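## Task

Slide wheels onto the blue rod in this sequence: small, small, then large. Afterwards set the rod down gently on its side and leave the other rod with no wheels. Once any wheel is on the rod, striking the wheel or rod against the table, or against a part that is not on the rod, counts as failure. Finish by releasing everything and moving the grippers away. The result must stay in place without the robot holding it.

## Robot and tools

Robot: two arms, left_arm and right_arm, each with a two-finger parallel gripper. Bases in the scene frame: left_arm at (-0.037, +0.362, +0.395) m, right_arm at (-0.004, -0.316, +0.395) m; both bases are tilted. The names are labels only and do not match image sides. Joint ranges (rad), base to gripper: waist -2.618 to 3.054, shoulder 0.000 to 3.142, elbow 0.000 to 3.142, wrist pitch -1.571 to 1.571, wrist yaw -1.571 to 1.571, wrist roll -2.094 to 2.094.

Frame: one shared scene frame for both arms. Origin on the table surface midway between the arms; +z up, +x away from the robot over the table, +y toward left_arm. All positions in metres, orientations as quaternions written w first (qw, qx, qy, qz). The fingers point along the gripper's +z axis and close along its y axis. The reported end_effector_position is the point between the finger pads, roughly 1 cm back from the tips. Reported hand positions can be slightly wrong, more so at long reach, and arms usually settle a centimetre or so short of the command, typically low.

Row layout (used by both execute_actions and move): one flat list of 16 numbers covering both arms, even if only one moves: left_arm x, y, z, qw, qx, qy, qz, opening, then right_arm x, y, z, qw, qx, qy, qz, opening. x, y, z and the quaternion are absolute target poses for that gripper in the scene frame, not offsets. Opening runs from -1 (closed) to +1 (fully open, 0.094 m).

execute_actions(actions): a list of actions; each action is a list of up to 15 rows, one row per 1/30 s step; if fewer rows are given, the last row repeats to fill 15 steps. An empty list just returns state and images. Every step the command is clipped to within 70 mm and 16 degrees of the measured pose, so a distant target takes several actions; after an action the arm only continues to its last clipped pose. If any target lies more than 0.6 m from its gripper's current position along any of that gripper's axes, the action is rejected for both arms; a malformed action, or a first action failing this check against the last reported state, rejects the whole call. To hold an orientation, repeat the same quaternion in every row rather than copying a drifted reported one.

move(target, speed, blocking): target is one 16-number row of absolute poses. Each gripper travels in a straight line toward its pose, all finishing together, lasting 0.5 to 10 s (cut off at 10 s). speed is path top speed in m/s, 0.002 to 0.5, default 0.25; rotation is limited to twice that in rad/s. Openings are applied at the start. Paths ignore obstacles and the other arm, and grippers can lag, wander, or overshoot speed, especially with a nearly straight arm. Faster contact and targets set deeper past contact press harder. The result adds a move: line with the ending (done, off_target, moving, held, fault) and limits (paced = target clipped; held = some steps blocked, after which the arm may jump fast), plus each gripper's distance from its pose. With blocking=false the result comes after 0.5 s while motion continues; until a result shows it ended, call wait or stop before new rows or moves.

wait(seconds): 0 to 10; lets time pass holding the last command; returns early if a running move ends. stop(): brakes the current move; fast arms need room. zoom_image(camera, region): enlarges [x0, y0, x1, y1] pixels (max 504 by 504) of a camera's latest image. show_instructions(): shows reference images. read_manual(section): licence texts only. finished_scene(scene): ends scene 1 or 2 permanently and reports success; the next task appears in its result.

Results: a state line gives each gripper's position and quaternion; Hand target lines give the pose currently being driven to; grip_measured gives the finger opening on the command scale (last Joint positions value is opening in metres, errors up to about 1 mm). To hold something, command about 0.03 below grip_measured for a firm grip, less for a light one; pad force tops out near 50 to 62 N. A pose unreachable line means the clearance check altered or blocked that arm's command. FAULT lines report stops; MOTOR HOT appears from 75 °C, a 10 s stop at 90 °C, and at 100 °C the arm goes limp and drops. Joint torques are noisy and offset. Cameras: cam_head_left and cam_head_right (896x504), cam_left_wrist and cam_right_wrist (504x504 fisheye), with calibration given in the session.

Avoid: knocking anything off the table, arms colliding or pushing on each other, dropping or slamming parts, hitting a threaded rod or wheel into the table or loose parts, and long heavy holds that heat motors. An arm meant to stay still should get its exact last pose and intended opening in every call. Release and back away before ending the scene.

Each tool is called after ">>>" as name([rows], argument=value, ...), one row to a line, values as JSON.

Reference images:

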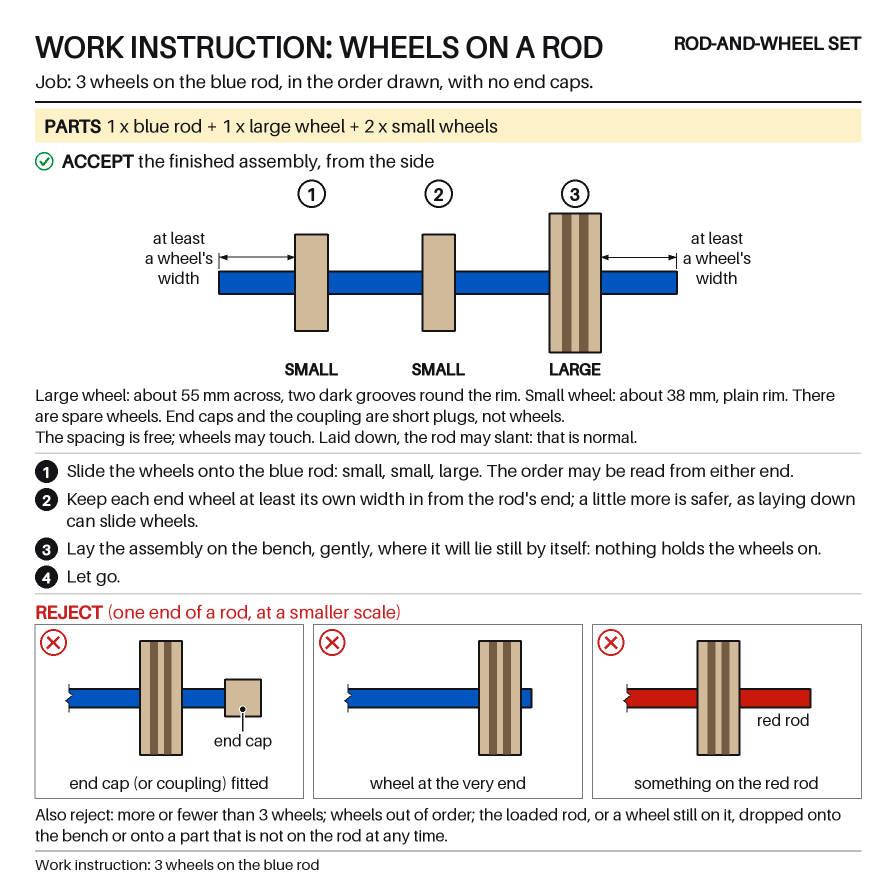

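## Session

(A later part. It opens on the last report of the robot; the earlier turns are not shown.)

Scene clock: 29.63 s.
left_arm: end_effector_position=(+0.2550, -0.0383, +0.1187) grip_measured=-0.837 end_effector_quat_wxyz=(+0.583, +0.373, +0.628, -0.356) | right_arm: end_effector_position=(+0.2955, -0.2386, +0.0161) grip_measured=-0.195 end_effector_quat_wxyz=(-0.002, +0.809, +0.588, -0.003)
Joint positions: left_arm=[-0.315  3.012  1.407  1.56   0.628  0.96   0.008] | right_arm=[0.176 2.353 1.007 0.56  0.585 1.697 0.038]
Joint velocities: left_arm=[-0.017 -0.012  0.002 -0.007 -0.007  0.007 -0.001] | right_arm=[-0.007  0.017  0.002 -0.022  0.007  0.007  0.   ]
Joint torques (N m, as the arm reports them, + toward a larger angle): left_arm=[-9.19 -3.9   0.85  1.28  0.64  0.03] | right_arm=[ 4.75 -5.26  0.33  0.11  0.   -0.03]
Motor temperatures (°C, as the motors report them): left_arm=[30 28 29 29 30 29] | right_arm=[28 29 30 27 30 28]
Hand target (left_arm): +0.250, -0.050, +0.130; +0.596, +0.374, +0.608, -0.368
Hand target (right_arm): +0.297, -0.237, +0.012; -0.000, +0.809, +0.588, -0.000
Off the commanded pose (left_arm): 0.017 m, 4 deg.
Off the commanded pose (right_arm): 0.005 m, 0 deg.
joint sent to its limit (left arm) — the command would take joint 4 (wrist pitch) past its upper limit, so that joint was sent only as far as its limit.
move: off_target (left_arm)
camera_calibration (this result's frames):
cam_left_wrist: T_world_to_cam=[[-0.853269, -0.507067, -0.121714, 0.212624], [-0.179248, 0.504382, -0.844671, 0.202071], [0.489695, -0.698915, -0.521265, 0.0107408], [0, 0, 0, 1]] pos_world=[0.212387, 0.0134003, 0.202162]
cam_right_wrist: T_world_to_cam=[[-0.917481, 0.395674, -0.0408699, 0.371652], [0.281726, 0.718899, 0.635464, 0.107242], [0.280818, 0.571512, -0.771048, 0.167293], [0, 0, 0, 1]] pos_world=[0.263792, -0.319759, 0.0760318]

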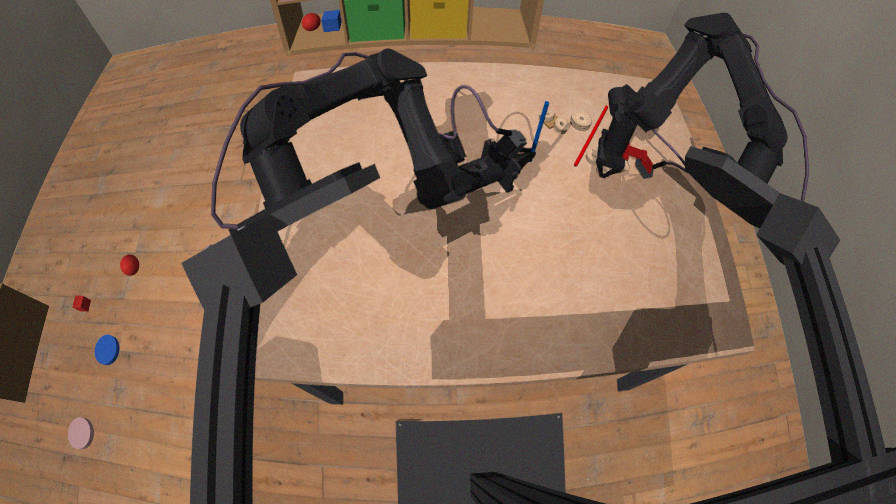

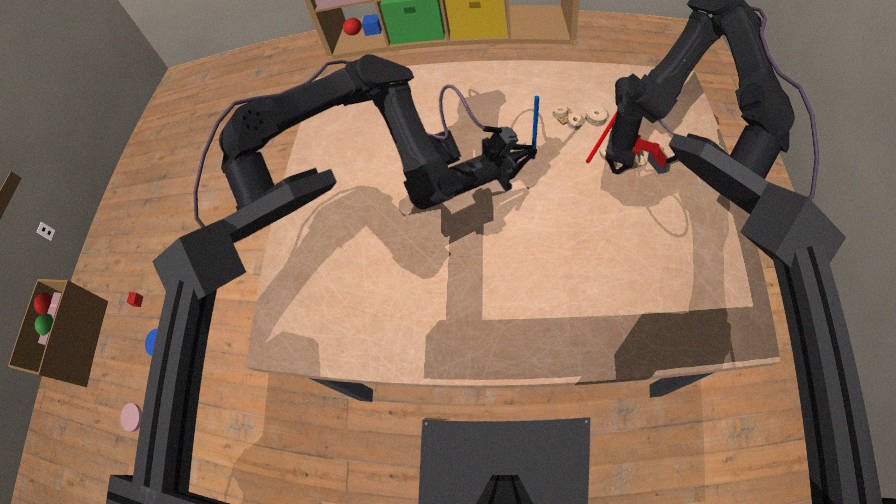

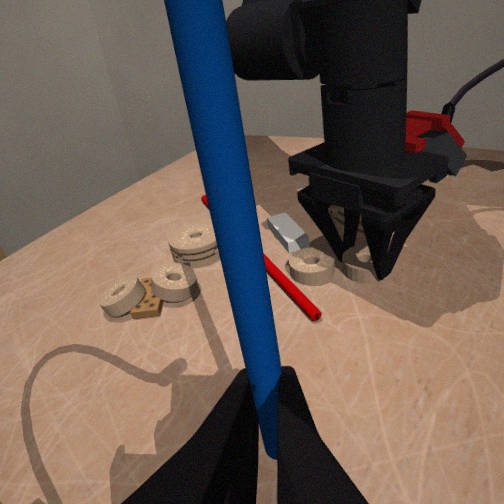

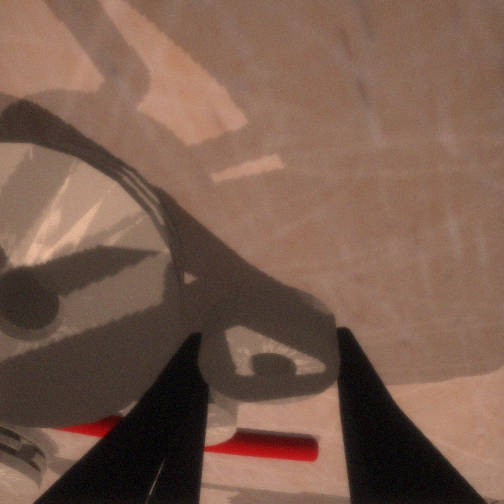

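>>> move(target=[0.25,-0.05,0.13,0.612,0.354,0.612,-0.354,-0.9, 0.29,-0.2,0.30,0,0.809,0.588,0,-0.25])

>>> move(target=[0.25,-0.05,0.13,0.612,0.354,0.612,-0.354,-0.9, 0.261,-0.046,0.30,0,0.809,0.588,0,-0.25], speed=0.15)

Scene clock: 31.77 s.
left_arm: end_effector_position=(+0.2548, -0.0386, +0.1193) grip_measured=-0.837 end_effector_quat_wxyz=(+0.584, +0.373, +0.627, -0.357) | right_arm: end_effector_position=(+0.2934, -0.2016, +0.2922) grip_measured=-0.195 end_effector_quat_wxyz=(+0.004, +0.753, +0.647, +0.119)
Joint positions: left_arm=[-0.316  3.012  1.407  1.56   0.629  0.96   0.008] | right_arm=[ 0.87   1.524  0.589 -0.074  0.893  2.078  0.038]
Joint velocities: left_arm=[ 0.002  0.032  0.002  0.007 -0.051  0.037 -0.001] | right_arm=[-0.007 -0.007 -0.017 -0.095  0.022 -0.051  0.   ]
Joint torques (N m, as the arm reports them, + toward a larger angle): left_arm=[-9.16 -3.93  0.85  1.27  0.62  0.02] | right_arm=[ 4.62 -4.69  2.6   0.09  0.01  0.08]
Motor temperatures (°C, as the motors report them): left_arm=[30 28 29 30 30 29] | right_arm=[29 29 30 27 30 28]
Hand target (left_arm): +0.250, -0.050, +0.130; +0.596, +0.374, +0.608, -0.368
Hand target (right_arm): +0.290, -0.204, +0.296; +0.003, +0.749, +0.652, +0.120
Off the commanded pose (left_arm): 0.016 m, 4 deg.
Off the commanded pose (right_arm): 0.009 m, 17 deg; orientation clipped at the last step of the last action.
joint sent to its limit (left arm) — the command would take joint 4 (wrist pitch) past its upper limit, so that joint was sent only as far as its limit.
joint sent to its limit (right arm) — the command would take joint 6 (wrist roll) past its upper limit, so that joint was sent only as far as its limit.
move: off_target (left_arm, right_arm); limits=paced
camera_calibration (this result's frames):
cam_left_wrist: T_world_to_cam=[[-0.85383, -0.506158, -0.121566, 0.212468], [-0.177891, 0.503189, -0.845669, 0.202387], [0.489212, -0.700432, -0.519679, 0.0107471], [0, 0, 0, 1]] pos_world=[0.212157, 0.0132308, 0.202566]
cam_right_wrist: T_world_to_cam=[[-0.947091, 0.259603, -0.188748, 0.390858], [0.0268298, 0.650035, 0.759431, -0.0694906], [0.319843, 0.714186, -0.622607, 0.333555], [0, 0, 0, 1]] pos_world=[0.265357, -0.294517, 0.334221]

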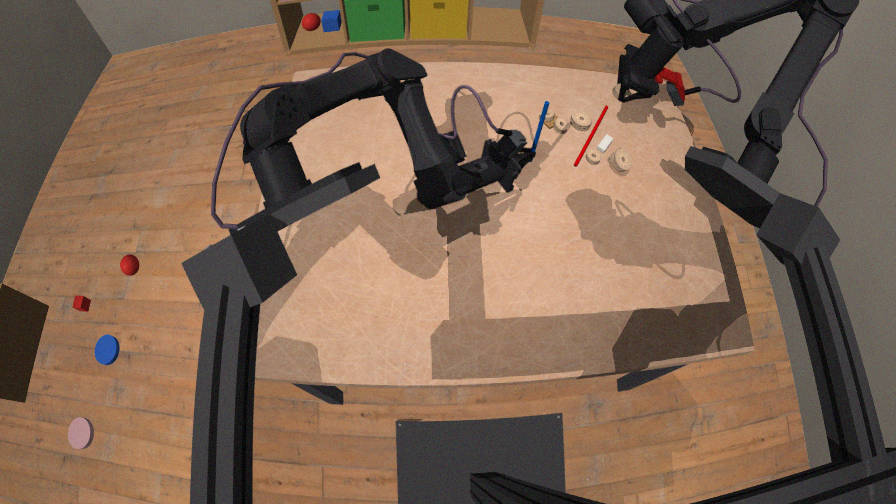

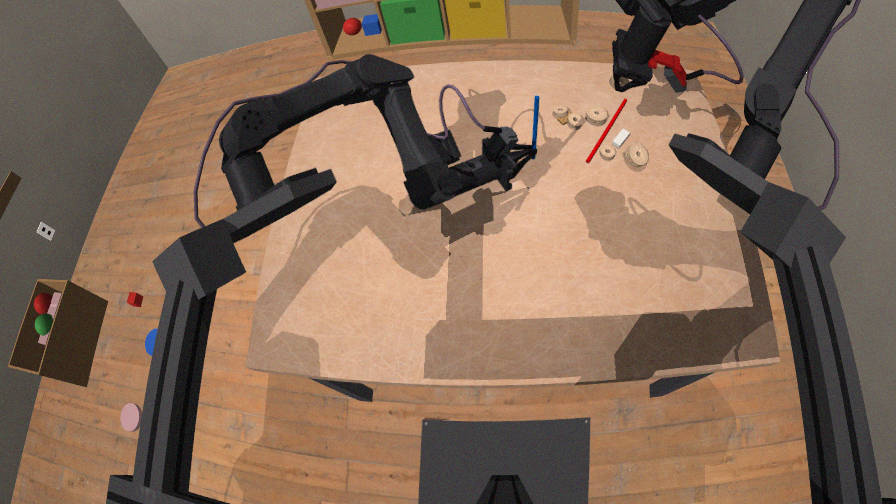

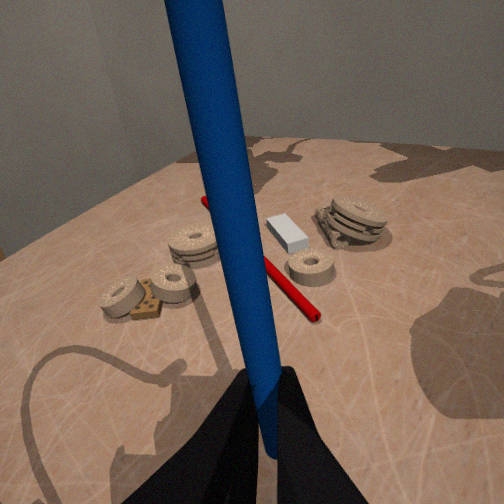

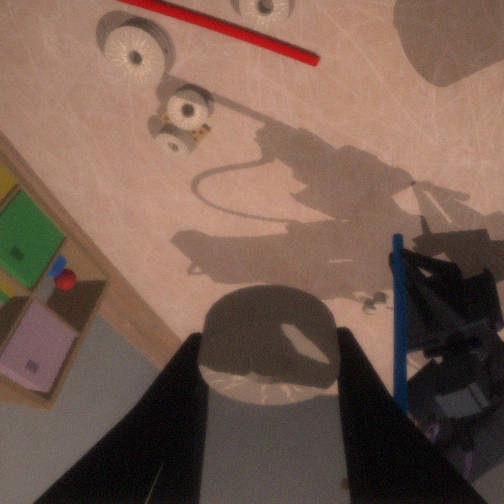

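Scene clock: 34.20 s.
left_arm: end_effector_position=(+0.2549, -0.0385, +0.1191) grip_measured=-0.837 end_effector_quat_wxyz=(+0.583, +0.373, +0.627, -0.356) | right_arm: end_effector_position=(+0.2625, -0.0546, +0.2944) grip_measured=-0.195 end_effector_quat_wxyz=(+0.004, +0.698, +0.687, +0.201)
Joint positions: left_arm=[-0.316  3.012  1.407  1.56   0.629  0.96   0.008] | right_arm=[1.105 2.098 0.759 0.318 0.944 2.079 0.038]
Joint velocities: left_arm=[ 0.007 -0.002 -0.012 -0.051  0.022 -0.022  0.001] | right_arm=[ 0.012 -0.007 -0.012 -0.007  0.007 -0.037  0.   ]
Joint torques (N m, as the arm reports them, + toward a larger angle): left_arm=[-9.14 -3.95  0.87  1.27  0.6   0.02] | right_arm=[ 7.5  -3.47  3.71  0.63  0.05  0.04]
Motor temperatures (°C, as the motors report them): left_arm=[30 28 29 30 30 29] | right_arm=[29 29 30 27 30 28]
Hand target (left_arm): +0.250, -0.050, +0.130; +0.596, +0.374, +0.608, -0.368
Hand target (right_arm): +0.260, -0.049, +0.300; +0.009, +0.696, +0.687, +0.210
Off the commanded pose (left_arm): 0.017 m, 4 deg.
Off the commanded pose (right_arm): 0.010 m, 29 deg; orientation clipped at the last step of the last action.
joint sent to its limit (left arm) — the command would take joint 4 (wrist pitch) past its upper limit, so that joint was sent only as far as its limit.
joint sent to its limit (right arm) — the command would take joint 6 (wrist roll) past its upper limit, so that joint was sent only as far as its limit.
move: off_target (left_arm, right_arm); limits=paced
camera_calibration (this result's frames):
cam_left_wrist: T_world_to_cam=[[-0.853642, -0.506464, -0.12161, 0.21254], [-0.178348, 0.503583, -0.845338, 0.202237], [0.489374, -0.699927, -0.520207, 0.0107532], [0, 0, 0, 1]] pos_world=[0.21224, 0.0133272, 0.2024]
cam_right_wrist: T_world_to_cam=[[-0.941665, 0.157993, -0.297164, 0.348776], [-0.160638, 0.564898, 0.809374, -0.135984], [0.295742, 0.809894, -0.506565, 0.217229], [0, 0, 0, 1]] pos_world=[0.242343, -0.154219, 0.323746]

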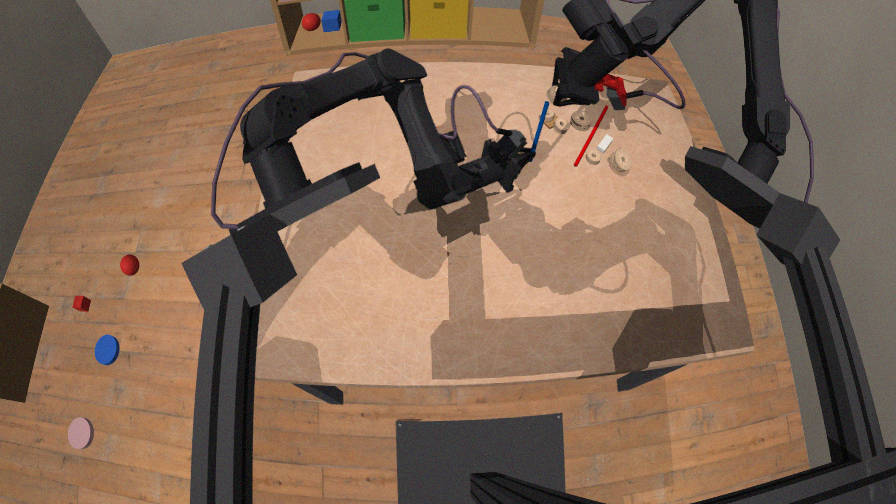

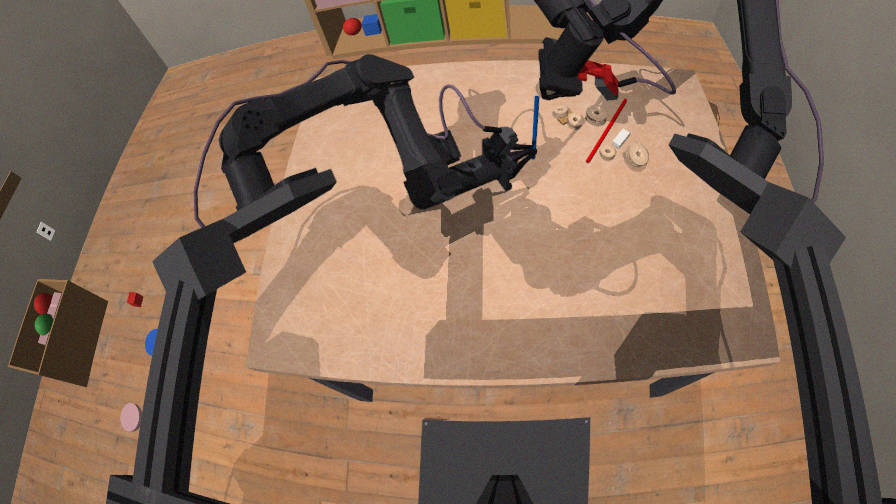

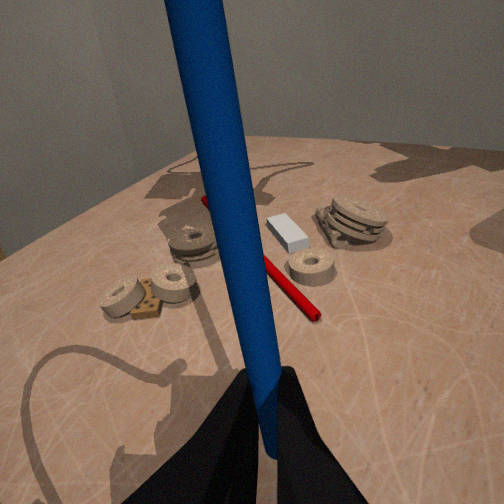

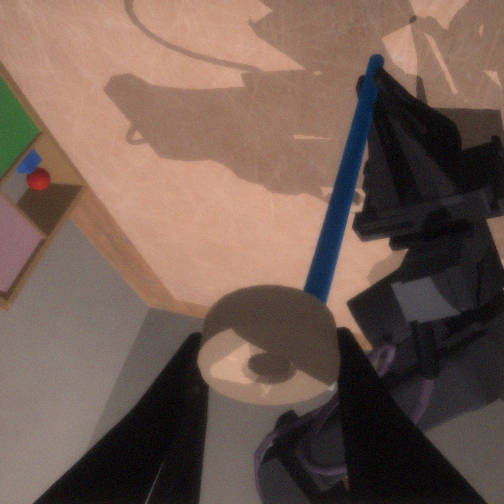

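Use a different yaw for the right hand.

>>> move(target=[0.25,-0.05,0.13,0.612,0.354,0.612,-0.354,-0.9, 0.261,-0.046,0.31,0,0.335,0.942,0,-0.25], speed=0.2)

Scene clock: 37.33 s.
left_arm: end_effector_position=(+0.2549, -0.0385, +0.1191) grip_measured=-0.837 end_effector_quat_wxyz=(+0.583, +0.373, +0.627, -0.356) | right_arm: end_effector_position=(+0.2640, -0.0522, +0.3012) grip_measured=-0.195 end_effector_quat_wxyz=(-0.005, +0.349, +0.937, -0.004)
Joint positions: left_arm=[-0.316  3.012  1.407  1.56   0.629  0.96   0.008] | right_arm=[ 1.115  2.312  1.374 -0.807  0.926  1.803  0.038]
Joint velocities: left_arm=[ 0.002  0.012 -0.012 -0.022 -0.007  0.022 -0.001] | right_arm=[-0.002 -0.007  0.007 -0.007  0.022  0.007  0.001]
Joint torques (N m, as the arm reports them, + toward a larger angle): left_arm=[-9.17 -3.9   0.87  1.28  0.6   0.03] | right_arm=[ 9.4  -4.91  5.49 -0.35 -0.01  0.01]
Motor temperatures (°C, as the motors report them): left_arm=[30 28 29 30 30 29] | right_arm=[29 29 30 27 30 28]
Hand target (left_arm): +0.250, -0.050, +0.130; +0.596, +0.374, +0.608, -0.368
Hand target (right_arm): +0.261, -0.045, +0.310; -0.001, +0.334, +0.942, +0.002
Off the commanded pose (left_arm): 0.017 m, 4 deg.
Off the commanded pose (right_arm): 0.011 m, 2 deg.
joint sent to its limit (left arm) — the command would take joint 4 (wrist pitch) past its upper limit, so that joint was sent only as far as its limit.
move: off_target (left_arm, right_arm)
camera_calibration (this result's frames):
cam_left_wrist: T_world_to_cam=[[-0.853642, -0.506464, -0.12161, 0.21254], [-0.178348, 0.503583, -0.845338, 0.202237], [0.489374, -0.699927, -0.520207, 0.0107532], [0, 0, 0, 1]] pos_world=[0.21224, 0.0133272, 0.2024]
cam_right_wrist: T_world_to_cam=[[-0.721817, -0.691168, -0.0355891, 0.170698], [-0.546809, 0.538024, 0.641506, 0.00850672], [-0.424241, 0.482511, -0.766292, 0.469494], [0, 0, 0, 1]] pos_world=[0.327043, -0.113131, 0.360387]

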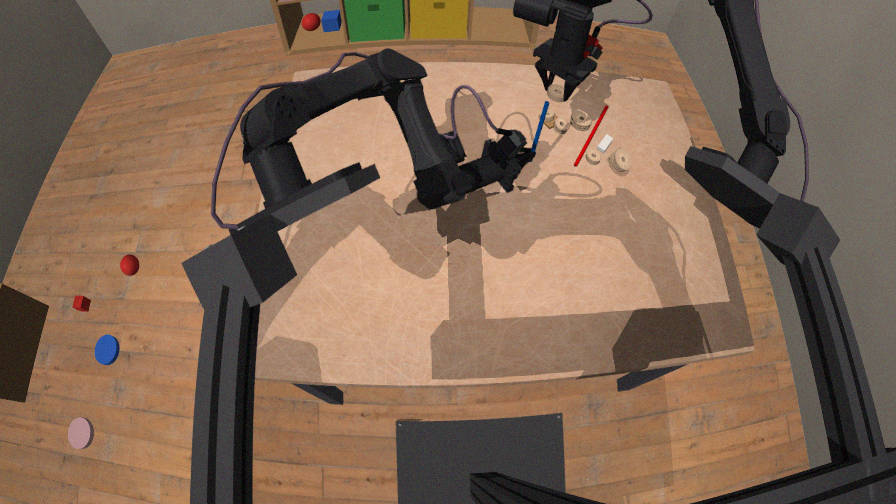

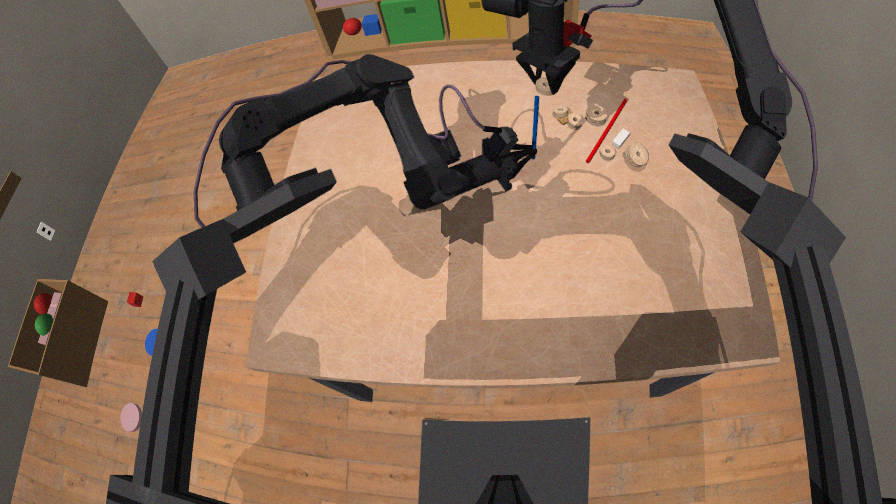

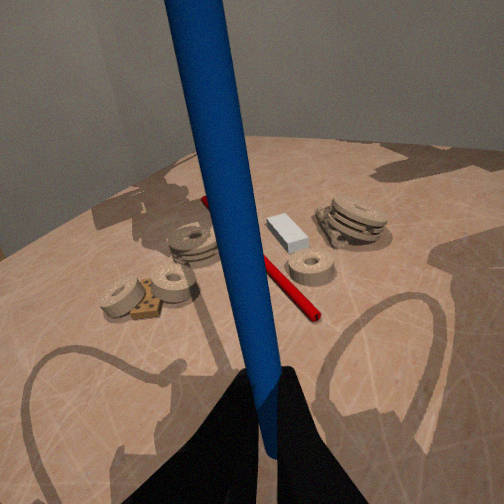

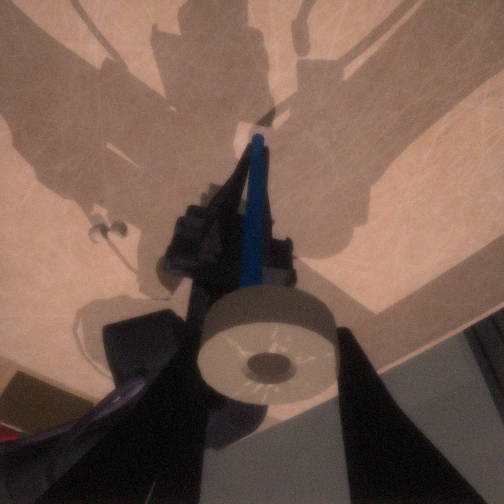

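>>> zoom_image(camera="cam_head_left", region=[500, 50, 620, 170])

>>> zoom_image(camera="cam_head_right", region=[490, 50, 610, 170])

Region (500, 50, 620, 170) of cam_head_left's 896x504 image, scaled by 4.200, with more detail than that image has.

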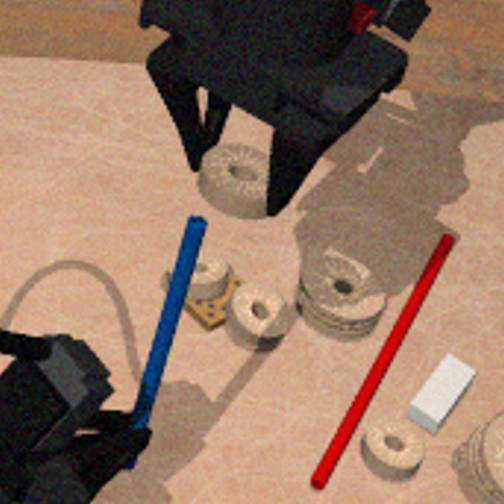

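Region (490, 50, 610, 170) of cam_head_right's 896x504 image, scaled by 4.200, with more detail than that image has.

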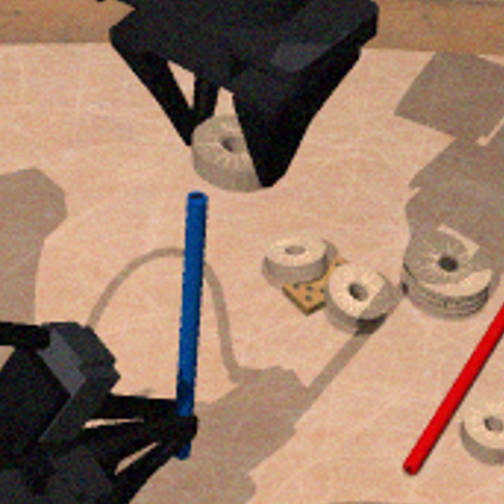

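>>> move(target=[0.25,-0.05,0.13,0.612,0.354,0.612,-0.354,-0.9, 0.261,-0.029,0.30,0,0.335,0.942,0,-0.25], speed=0.05)

>>> zoom_image(camera="cam_head_left", region=[500, 50, 620, 170])

>>> zoom_image(camera="cam_head_right", region=[490, 50, 610, 170])

Scene clock: 38.73 s.
left_arm: end_effector_position=(+0.2553, -0.0373, +0.1178) grip_measured=-0.837 end_effector_quat_wxyz=(+0.583, +0.373, +0.629, -0.355) | right_arm: end_effector_position=(+0.2611, -0.0378, +0.2919) grip_measured=-0.195 end_effector_quat_wxyz=(-0.006, +0.344, +0.939, -0.009)
Joint positions: left_arm=[-0.312  3.012  1.407  1.56   0.629  0.96   0.008] | right_arm=[ 1.11   2.383  1.436 -0.81   0.926  1.8    0.038]
Joint velocities: left_arm=[ 0.002  0.002 -0.017  0.007  0.051 -0.095 -0.   ] | right_arm=[-0.012  0.012 -0.017 -0.007 -0.022 -0.051 -0.   ]
Joint torques (N m, as the arm reports them, + toward a larger angle): left_arm=[-9.38 -3.95  0.8   1.28  0.61  0.02] | right_arm=[ 9.54 -5.3   5.61 -0.25  0.07 -0.03]
Motor temperatures (°C, as the motors report them): left_arm=[30 28 29 30 30 29] | right_arm=[29 29 30 27 30 28]
Hand target (left_arm): +0.250, -0.050, +0.130; +0.596, +0.374, +0.608, -0.368
Hand target (right_arm): +0.261, -0.029, +0.300; +0.000, +0.335, +0.942, +0.000
Off the commanded pose (left_arm): 0.018 m, 4 deg.
Off the commanded pose (right_arm): 0.012 m, 2 deg.
joint sent to its limit (left arm) — the command would take joint 4 (wrist pitch) past its upper limit, so that joint was sent only as far as its limit.
move: off_target (left_arm, right_arm)
camera_calibration (this result's frames):
cam_left_wrist: T_world_to_cam=[[-0.852782, -0.507874, -0.121765, 0.213081], [-0.180446, 0.505311, -0.84386, 0.201091], [0.490104, -0.697657, -0.522564, 0.0108632], [0, 0, 0, 1]] pos_world=[0.212673, 0.0141831, 0.201316]
cam_right_wrist: T_world_to_cam=[[-0.715396, -0.69829, -0.0244827, 0.172965], [-0.547996, 0.538992, 0.639678, 0.00595135], [-0.433485, 0.47104, -0.768253, 0.456751], [0, 0, 0, 1]] pos_world=[0.324994, -0.0975761, 0.351328]

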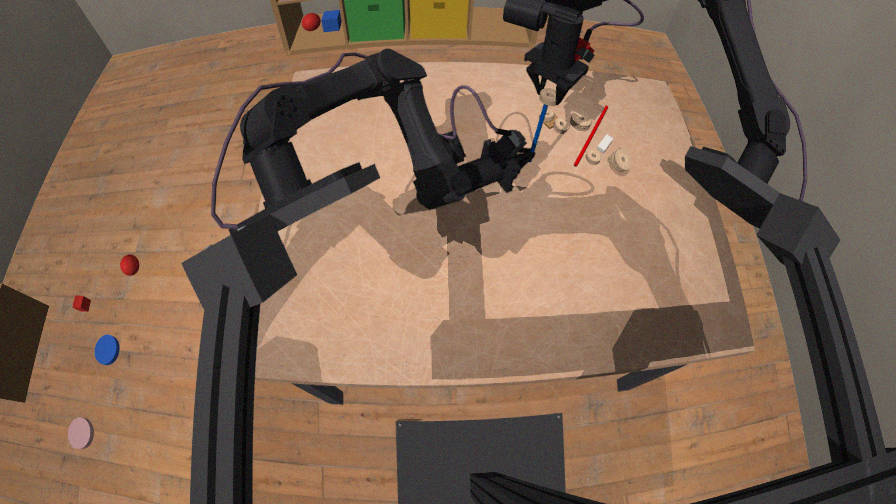

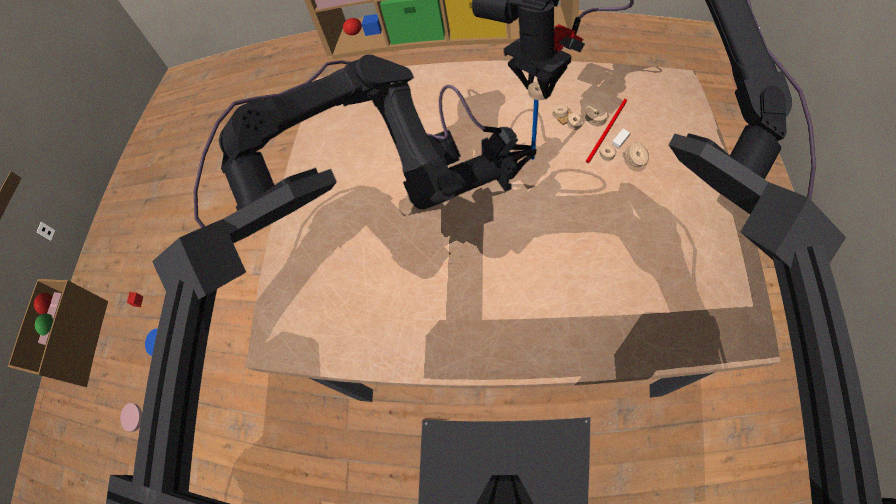

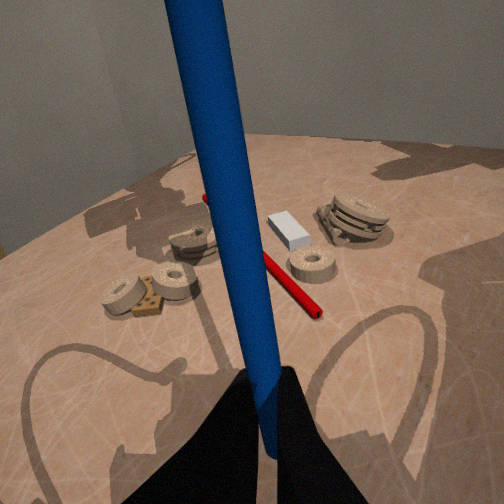

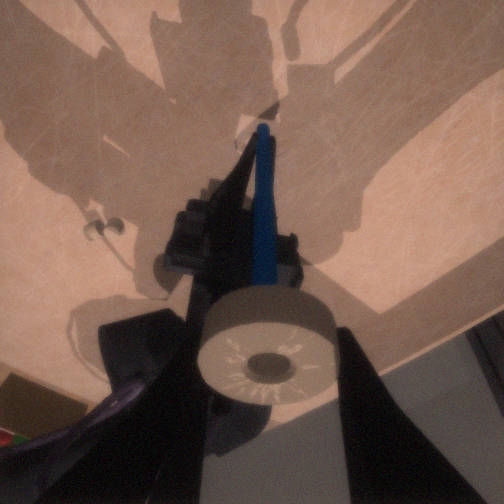

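Region (500, 50, 620, 170) of cam_head_left's 896x504 image, scaled by 4.200, with more detail than that image has.

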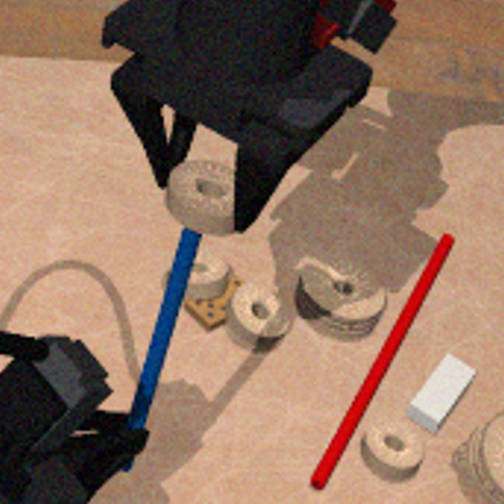

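Region (490, 50, 610, 170) of cam_head_right's 896x504 image, scaled by 4.200, with more detail than that image has.

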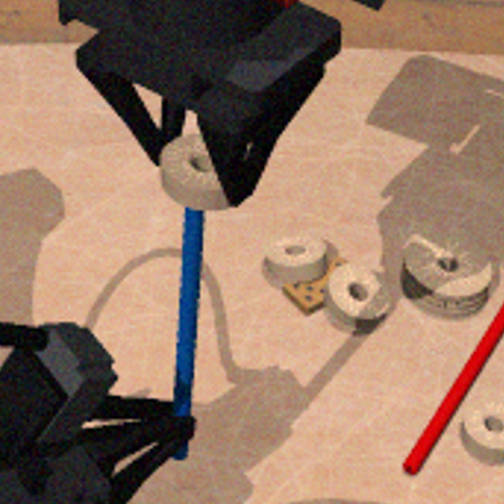

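>>> move(target=[0.25,-0.05,0.13,0.612,0.354,0.612,-0.354,-0.9, 0.261,-0.027,0.265,0,0.335,0.942,0,-0.25], speed=0.02)

>>> zoom_image(camera="cam_head_right", region=[490, 50, 610, 170])

Scene clock: 41.03 s.
left_arm: end_effector_position=(+0.2512, -0.0354, +0.1077) grip_measured=-0.837 end_effector_quat_wxyz=(+0.569, +0.374, +0.644, -0.350) | right_arm: end_effector_position=(+0.2699, -0.0270, +0.2735) grip_measured=-0.195 end_effector_quat_wxyz=(-0.005, +0.342, +0.940, +0.005)
Joint positions: left_arm=[-0.308  3.022  1.407  1.547  0.597  0.96   0.008] | right_arm=[ 1.068  2.406  1.436 -0.684  0.929  1.688  0.038]
Joint velocities: left_arm=[-0.007 -0.002 -0.002  0.037  0.037  0.022  0.   ] | right_arm=[-0.007 -0.002  0.007  0.022  0.007 -0.007 -0.   ]
Joint torques (N m, as the arm reports them, + toward a larger angle): left_arm=[-9.71 -4.56  0.67  1.41  0.83  0.02] | right_arm=[ 7.9  -4.91  1.85  0.22  0.14 -0.06]
Motor temperatures (°C, as the motors report them): left_arm=[30 28 29 30 30 29] | right_arm=[30 29 30 27 30 28]
Hand target (left_arm): +0.250, -0.049, +0.129; +0.595, +0.374, +0.609, -0.368
Hand target (right_arm): +0.261, -0.027, +0.266; -0.000, +0.335, +0.942, -0.001
Off the commanded pose (left_arm): 0.027 m, 7 deg.
Off the commanded pose (right_arm): 0.012 m, 1 deg.
joint sent to its limit (left arm) — the command would take joint 4 (wrist pitch) past its upper limit, so that joint was sent only as far as its limit.
move: off_target (left_arm, right_arm)
camera_calibration (this result's frames):
cam_left_wrist: T_world_to_cam=[[-0.853029, -0.509901, -0.111097, 0.208138], [-0.20902, 0.528891, -0.822547, 0.19661], [0.478176, -0.678435, -0.557739, 0.0164479], [0, 0, 0, 1]] pos_world=[0.210778, 0.013303, 0.194018]
cam_right_wrist: T_world_to_cam=[[-0.711641, -0.700655, -0.051483, 0.192677], [-0.55819, 0.5194, 0.64703, 0.0169419], [-0.426604, 0.48919, -0.760724, 0.437897], [0, 0, 0, 1]] pos_world=[0.333382, -0.0880145, 0.332076]

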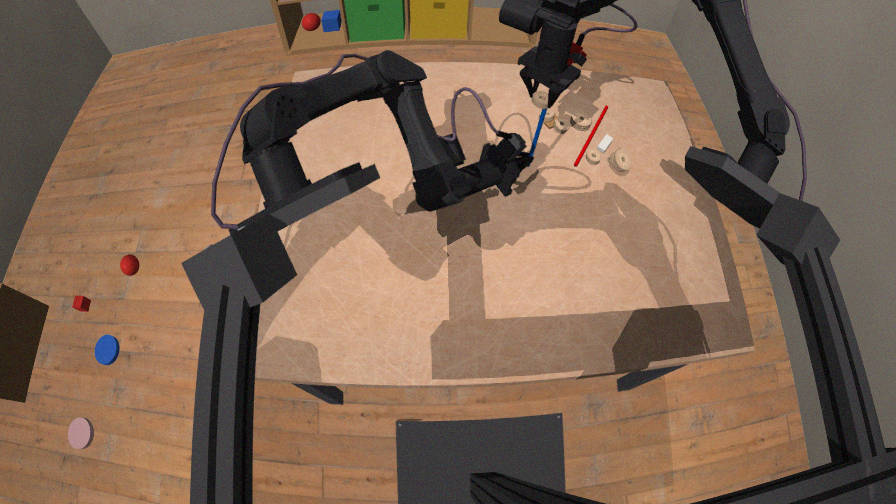

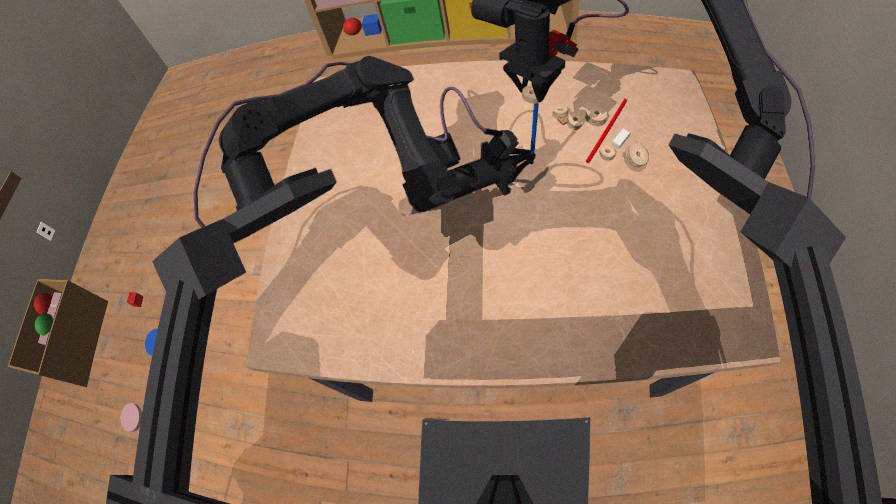

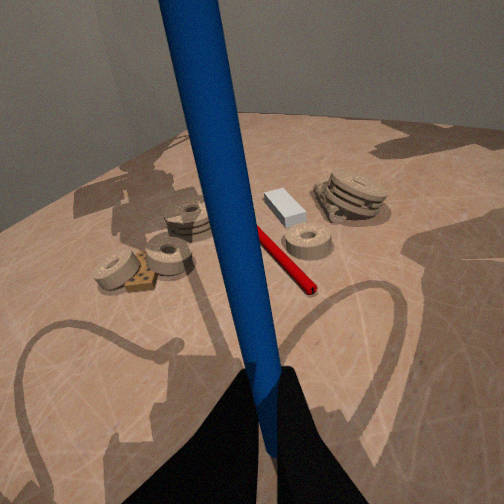

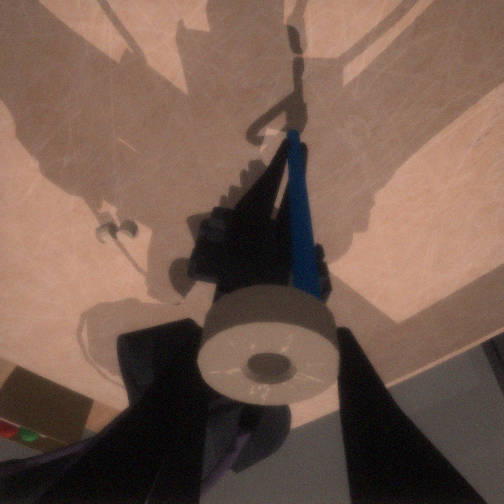

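Region (490, 50, 610, 170) of cam_head_right's 896x504 image, scaled by 4.200, with more detail than that image has.

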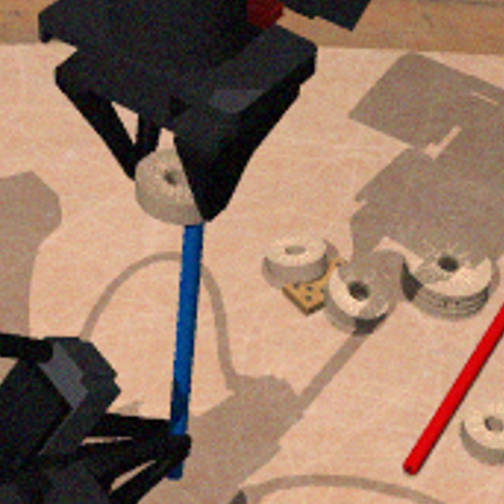

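>>> move(target=[0.25,-0.05,0.13,0.612,0.354,0.612,-0.354,-0.9, 0.261,-0.036,0.29,0,0.335,0.942,0,-0.25], speed=0.03)

>>> zoom_image(camera="cam_head_left", region=[500, 50, 620, 170])

>>> zoom_image(camera="cam_head_right", region=[490, 50, 610, 170])

Scene clock: 43.33 s.
left_arm: end_effector_position=(+0.2499, -0.0378, +0.1126) grip_measured=-0.837 end_effector_quat_wxyz=(+0.574, +0.374, +0.636, -0.356) | right_arm: end_effector_position=(+0.2635, -0.0337, +0.2788) grip_measured=-0.195 end_effector_quat_wxyz=(-0.006, +0.346, +0.938, -0.004)
Joint positions: left_arm=[-0.312  3.022  1.407  1.551  0.614  0.96   0.008] | right_arm=[ 1.082  2.395  1.422 -0.729  0.929  1.743  0.038]
Joint velocities: left_arm=[-0.002 -0.017 -0.002  0.007  0.037 -0.007  0.   ] | right_arm=[-0.017 -0.002 -0.007 -0.037 -0.022 -0.007 -0.   ]
Joint torques (N m, as the arm reports them, + toward a larger angle): left_arm=[-9.37 -4.59  0.79  1.38  0.74  0.02] | right_arm=[ 9.56 -7.42  2.56 -0.38  0.04  0.07]
Motor temperatures (°C, as the motors report them): left_arm=[30 28 29 30 30 29] | right_arm=[30 29 30 27 30 28]
Hand target (left_arm): +0.250, -0.050, +0.130; +0.595, +0.374, +0.608, -0.368
Hand target (right_arm): +0.261, -0.036, +0.289; +0.000, +0.335, +0.942, +0.000
Off the commanded pose (left_arm): 0.021 m, 6 deg.
Off the commanded pose (right_arm): 0.012 m, 2 deg.
joint sent to its limit (left arm) — the command would take joint 4 (wrist pitch) past its upper limit, so that joint was sent only as far as its limit.
move: off_target (left_arm, right_arm)
camera_calibration (this result's frames):
cam_left_wrist: T_world_to_cam=[[-0.856736, -0.503482, -0.111847, 0.20759], [-0.194828, 0.516725, -0.833689, 0.198902], [0.477542, -0.69246, -0.540789, 0.0158673], [0, 0, 0, 1]] pos_world=[0.209024, 0.0127281, 0.197622]
cam_right_wrist: T_world_to_cam=[[-0.717671, -0.695504, -0.034954, 0.18089], [-0.548786, 0.533951, 0.643219, 0.0124648], [-0.428698, 0.480802, -0.764884, 0.443912], [0, 0, 0, 1]] pos_world=[0.326964, -0.0942791, 0.337846]

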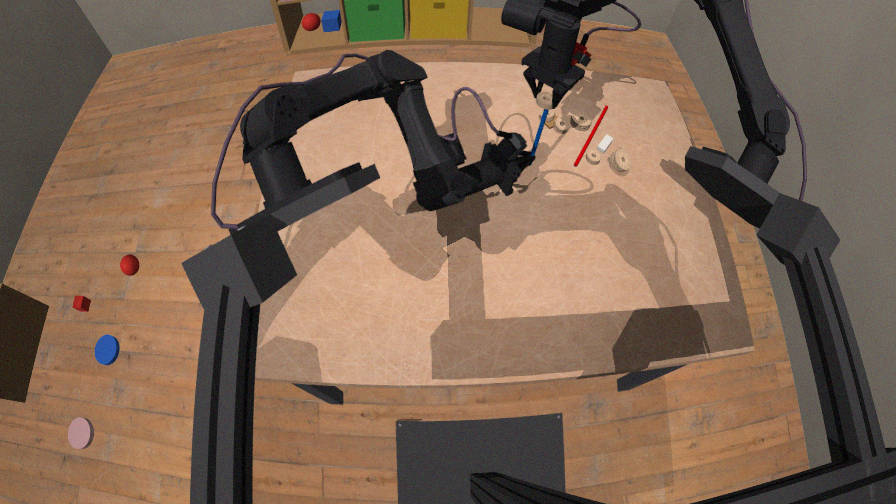

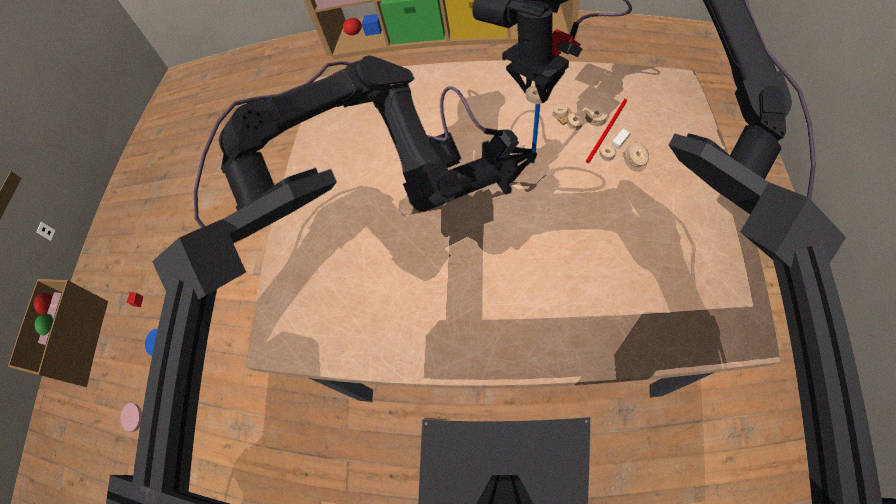

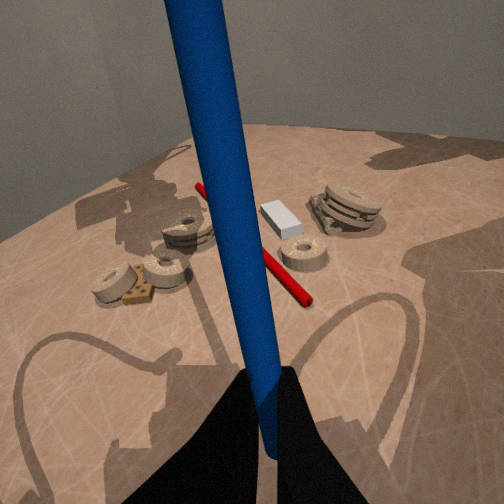

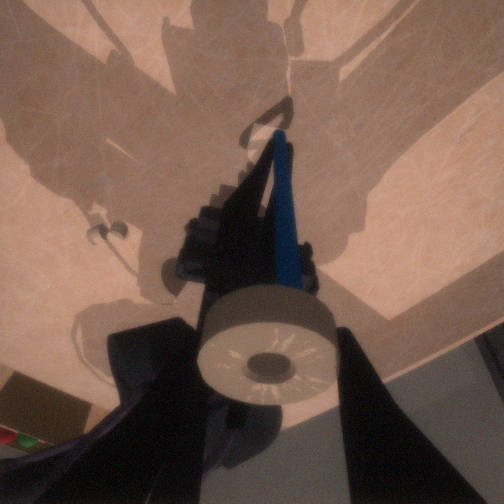

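Region (500, 50, 620, 170) of cam_head_left's 896x504 image, scaled by 4.200, with more detail than that image has.

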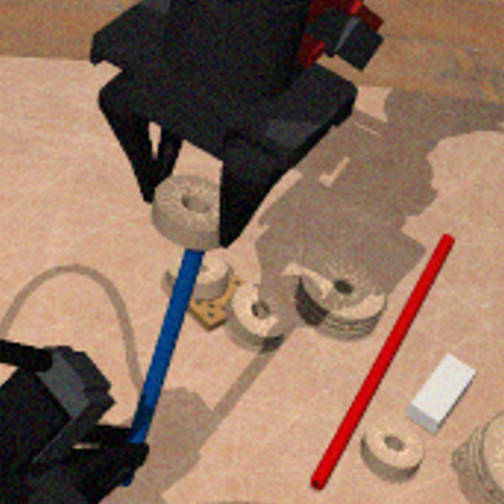

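Region (490, 50, 610, 170) of cam_head_right's 896x504 image, scaled by 4.200, with more detail than that image has.

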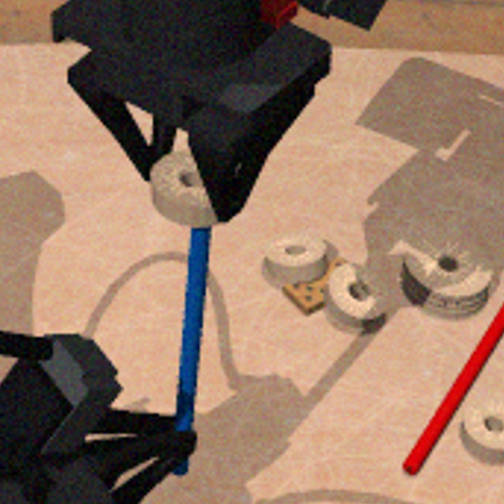

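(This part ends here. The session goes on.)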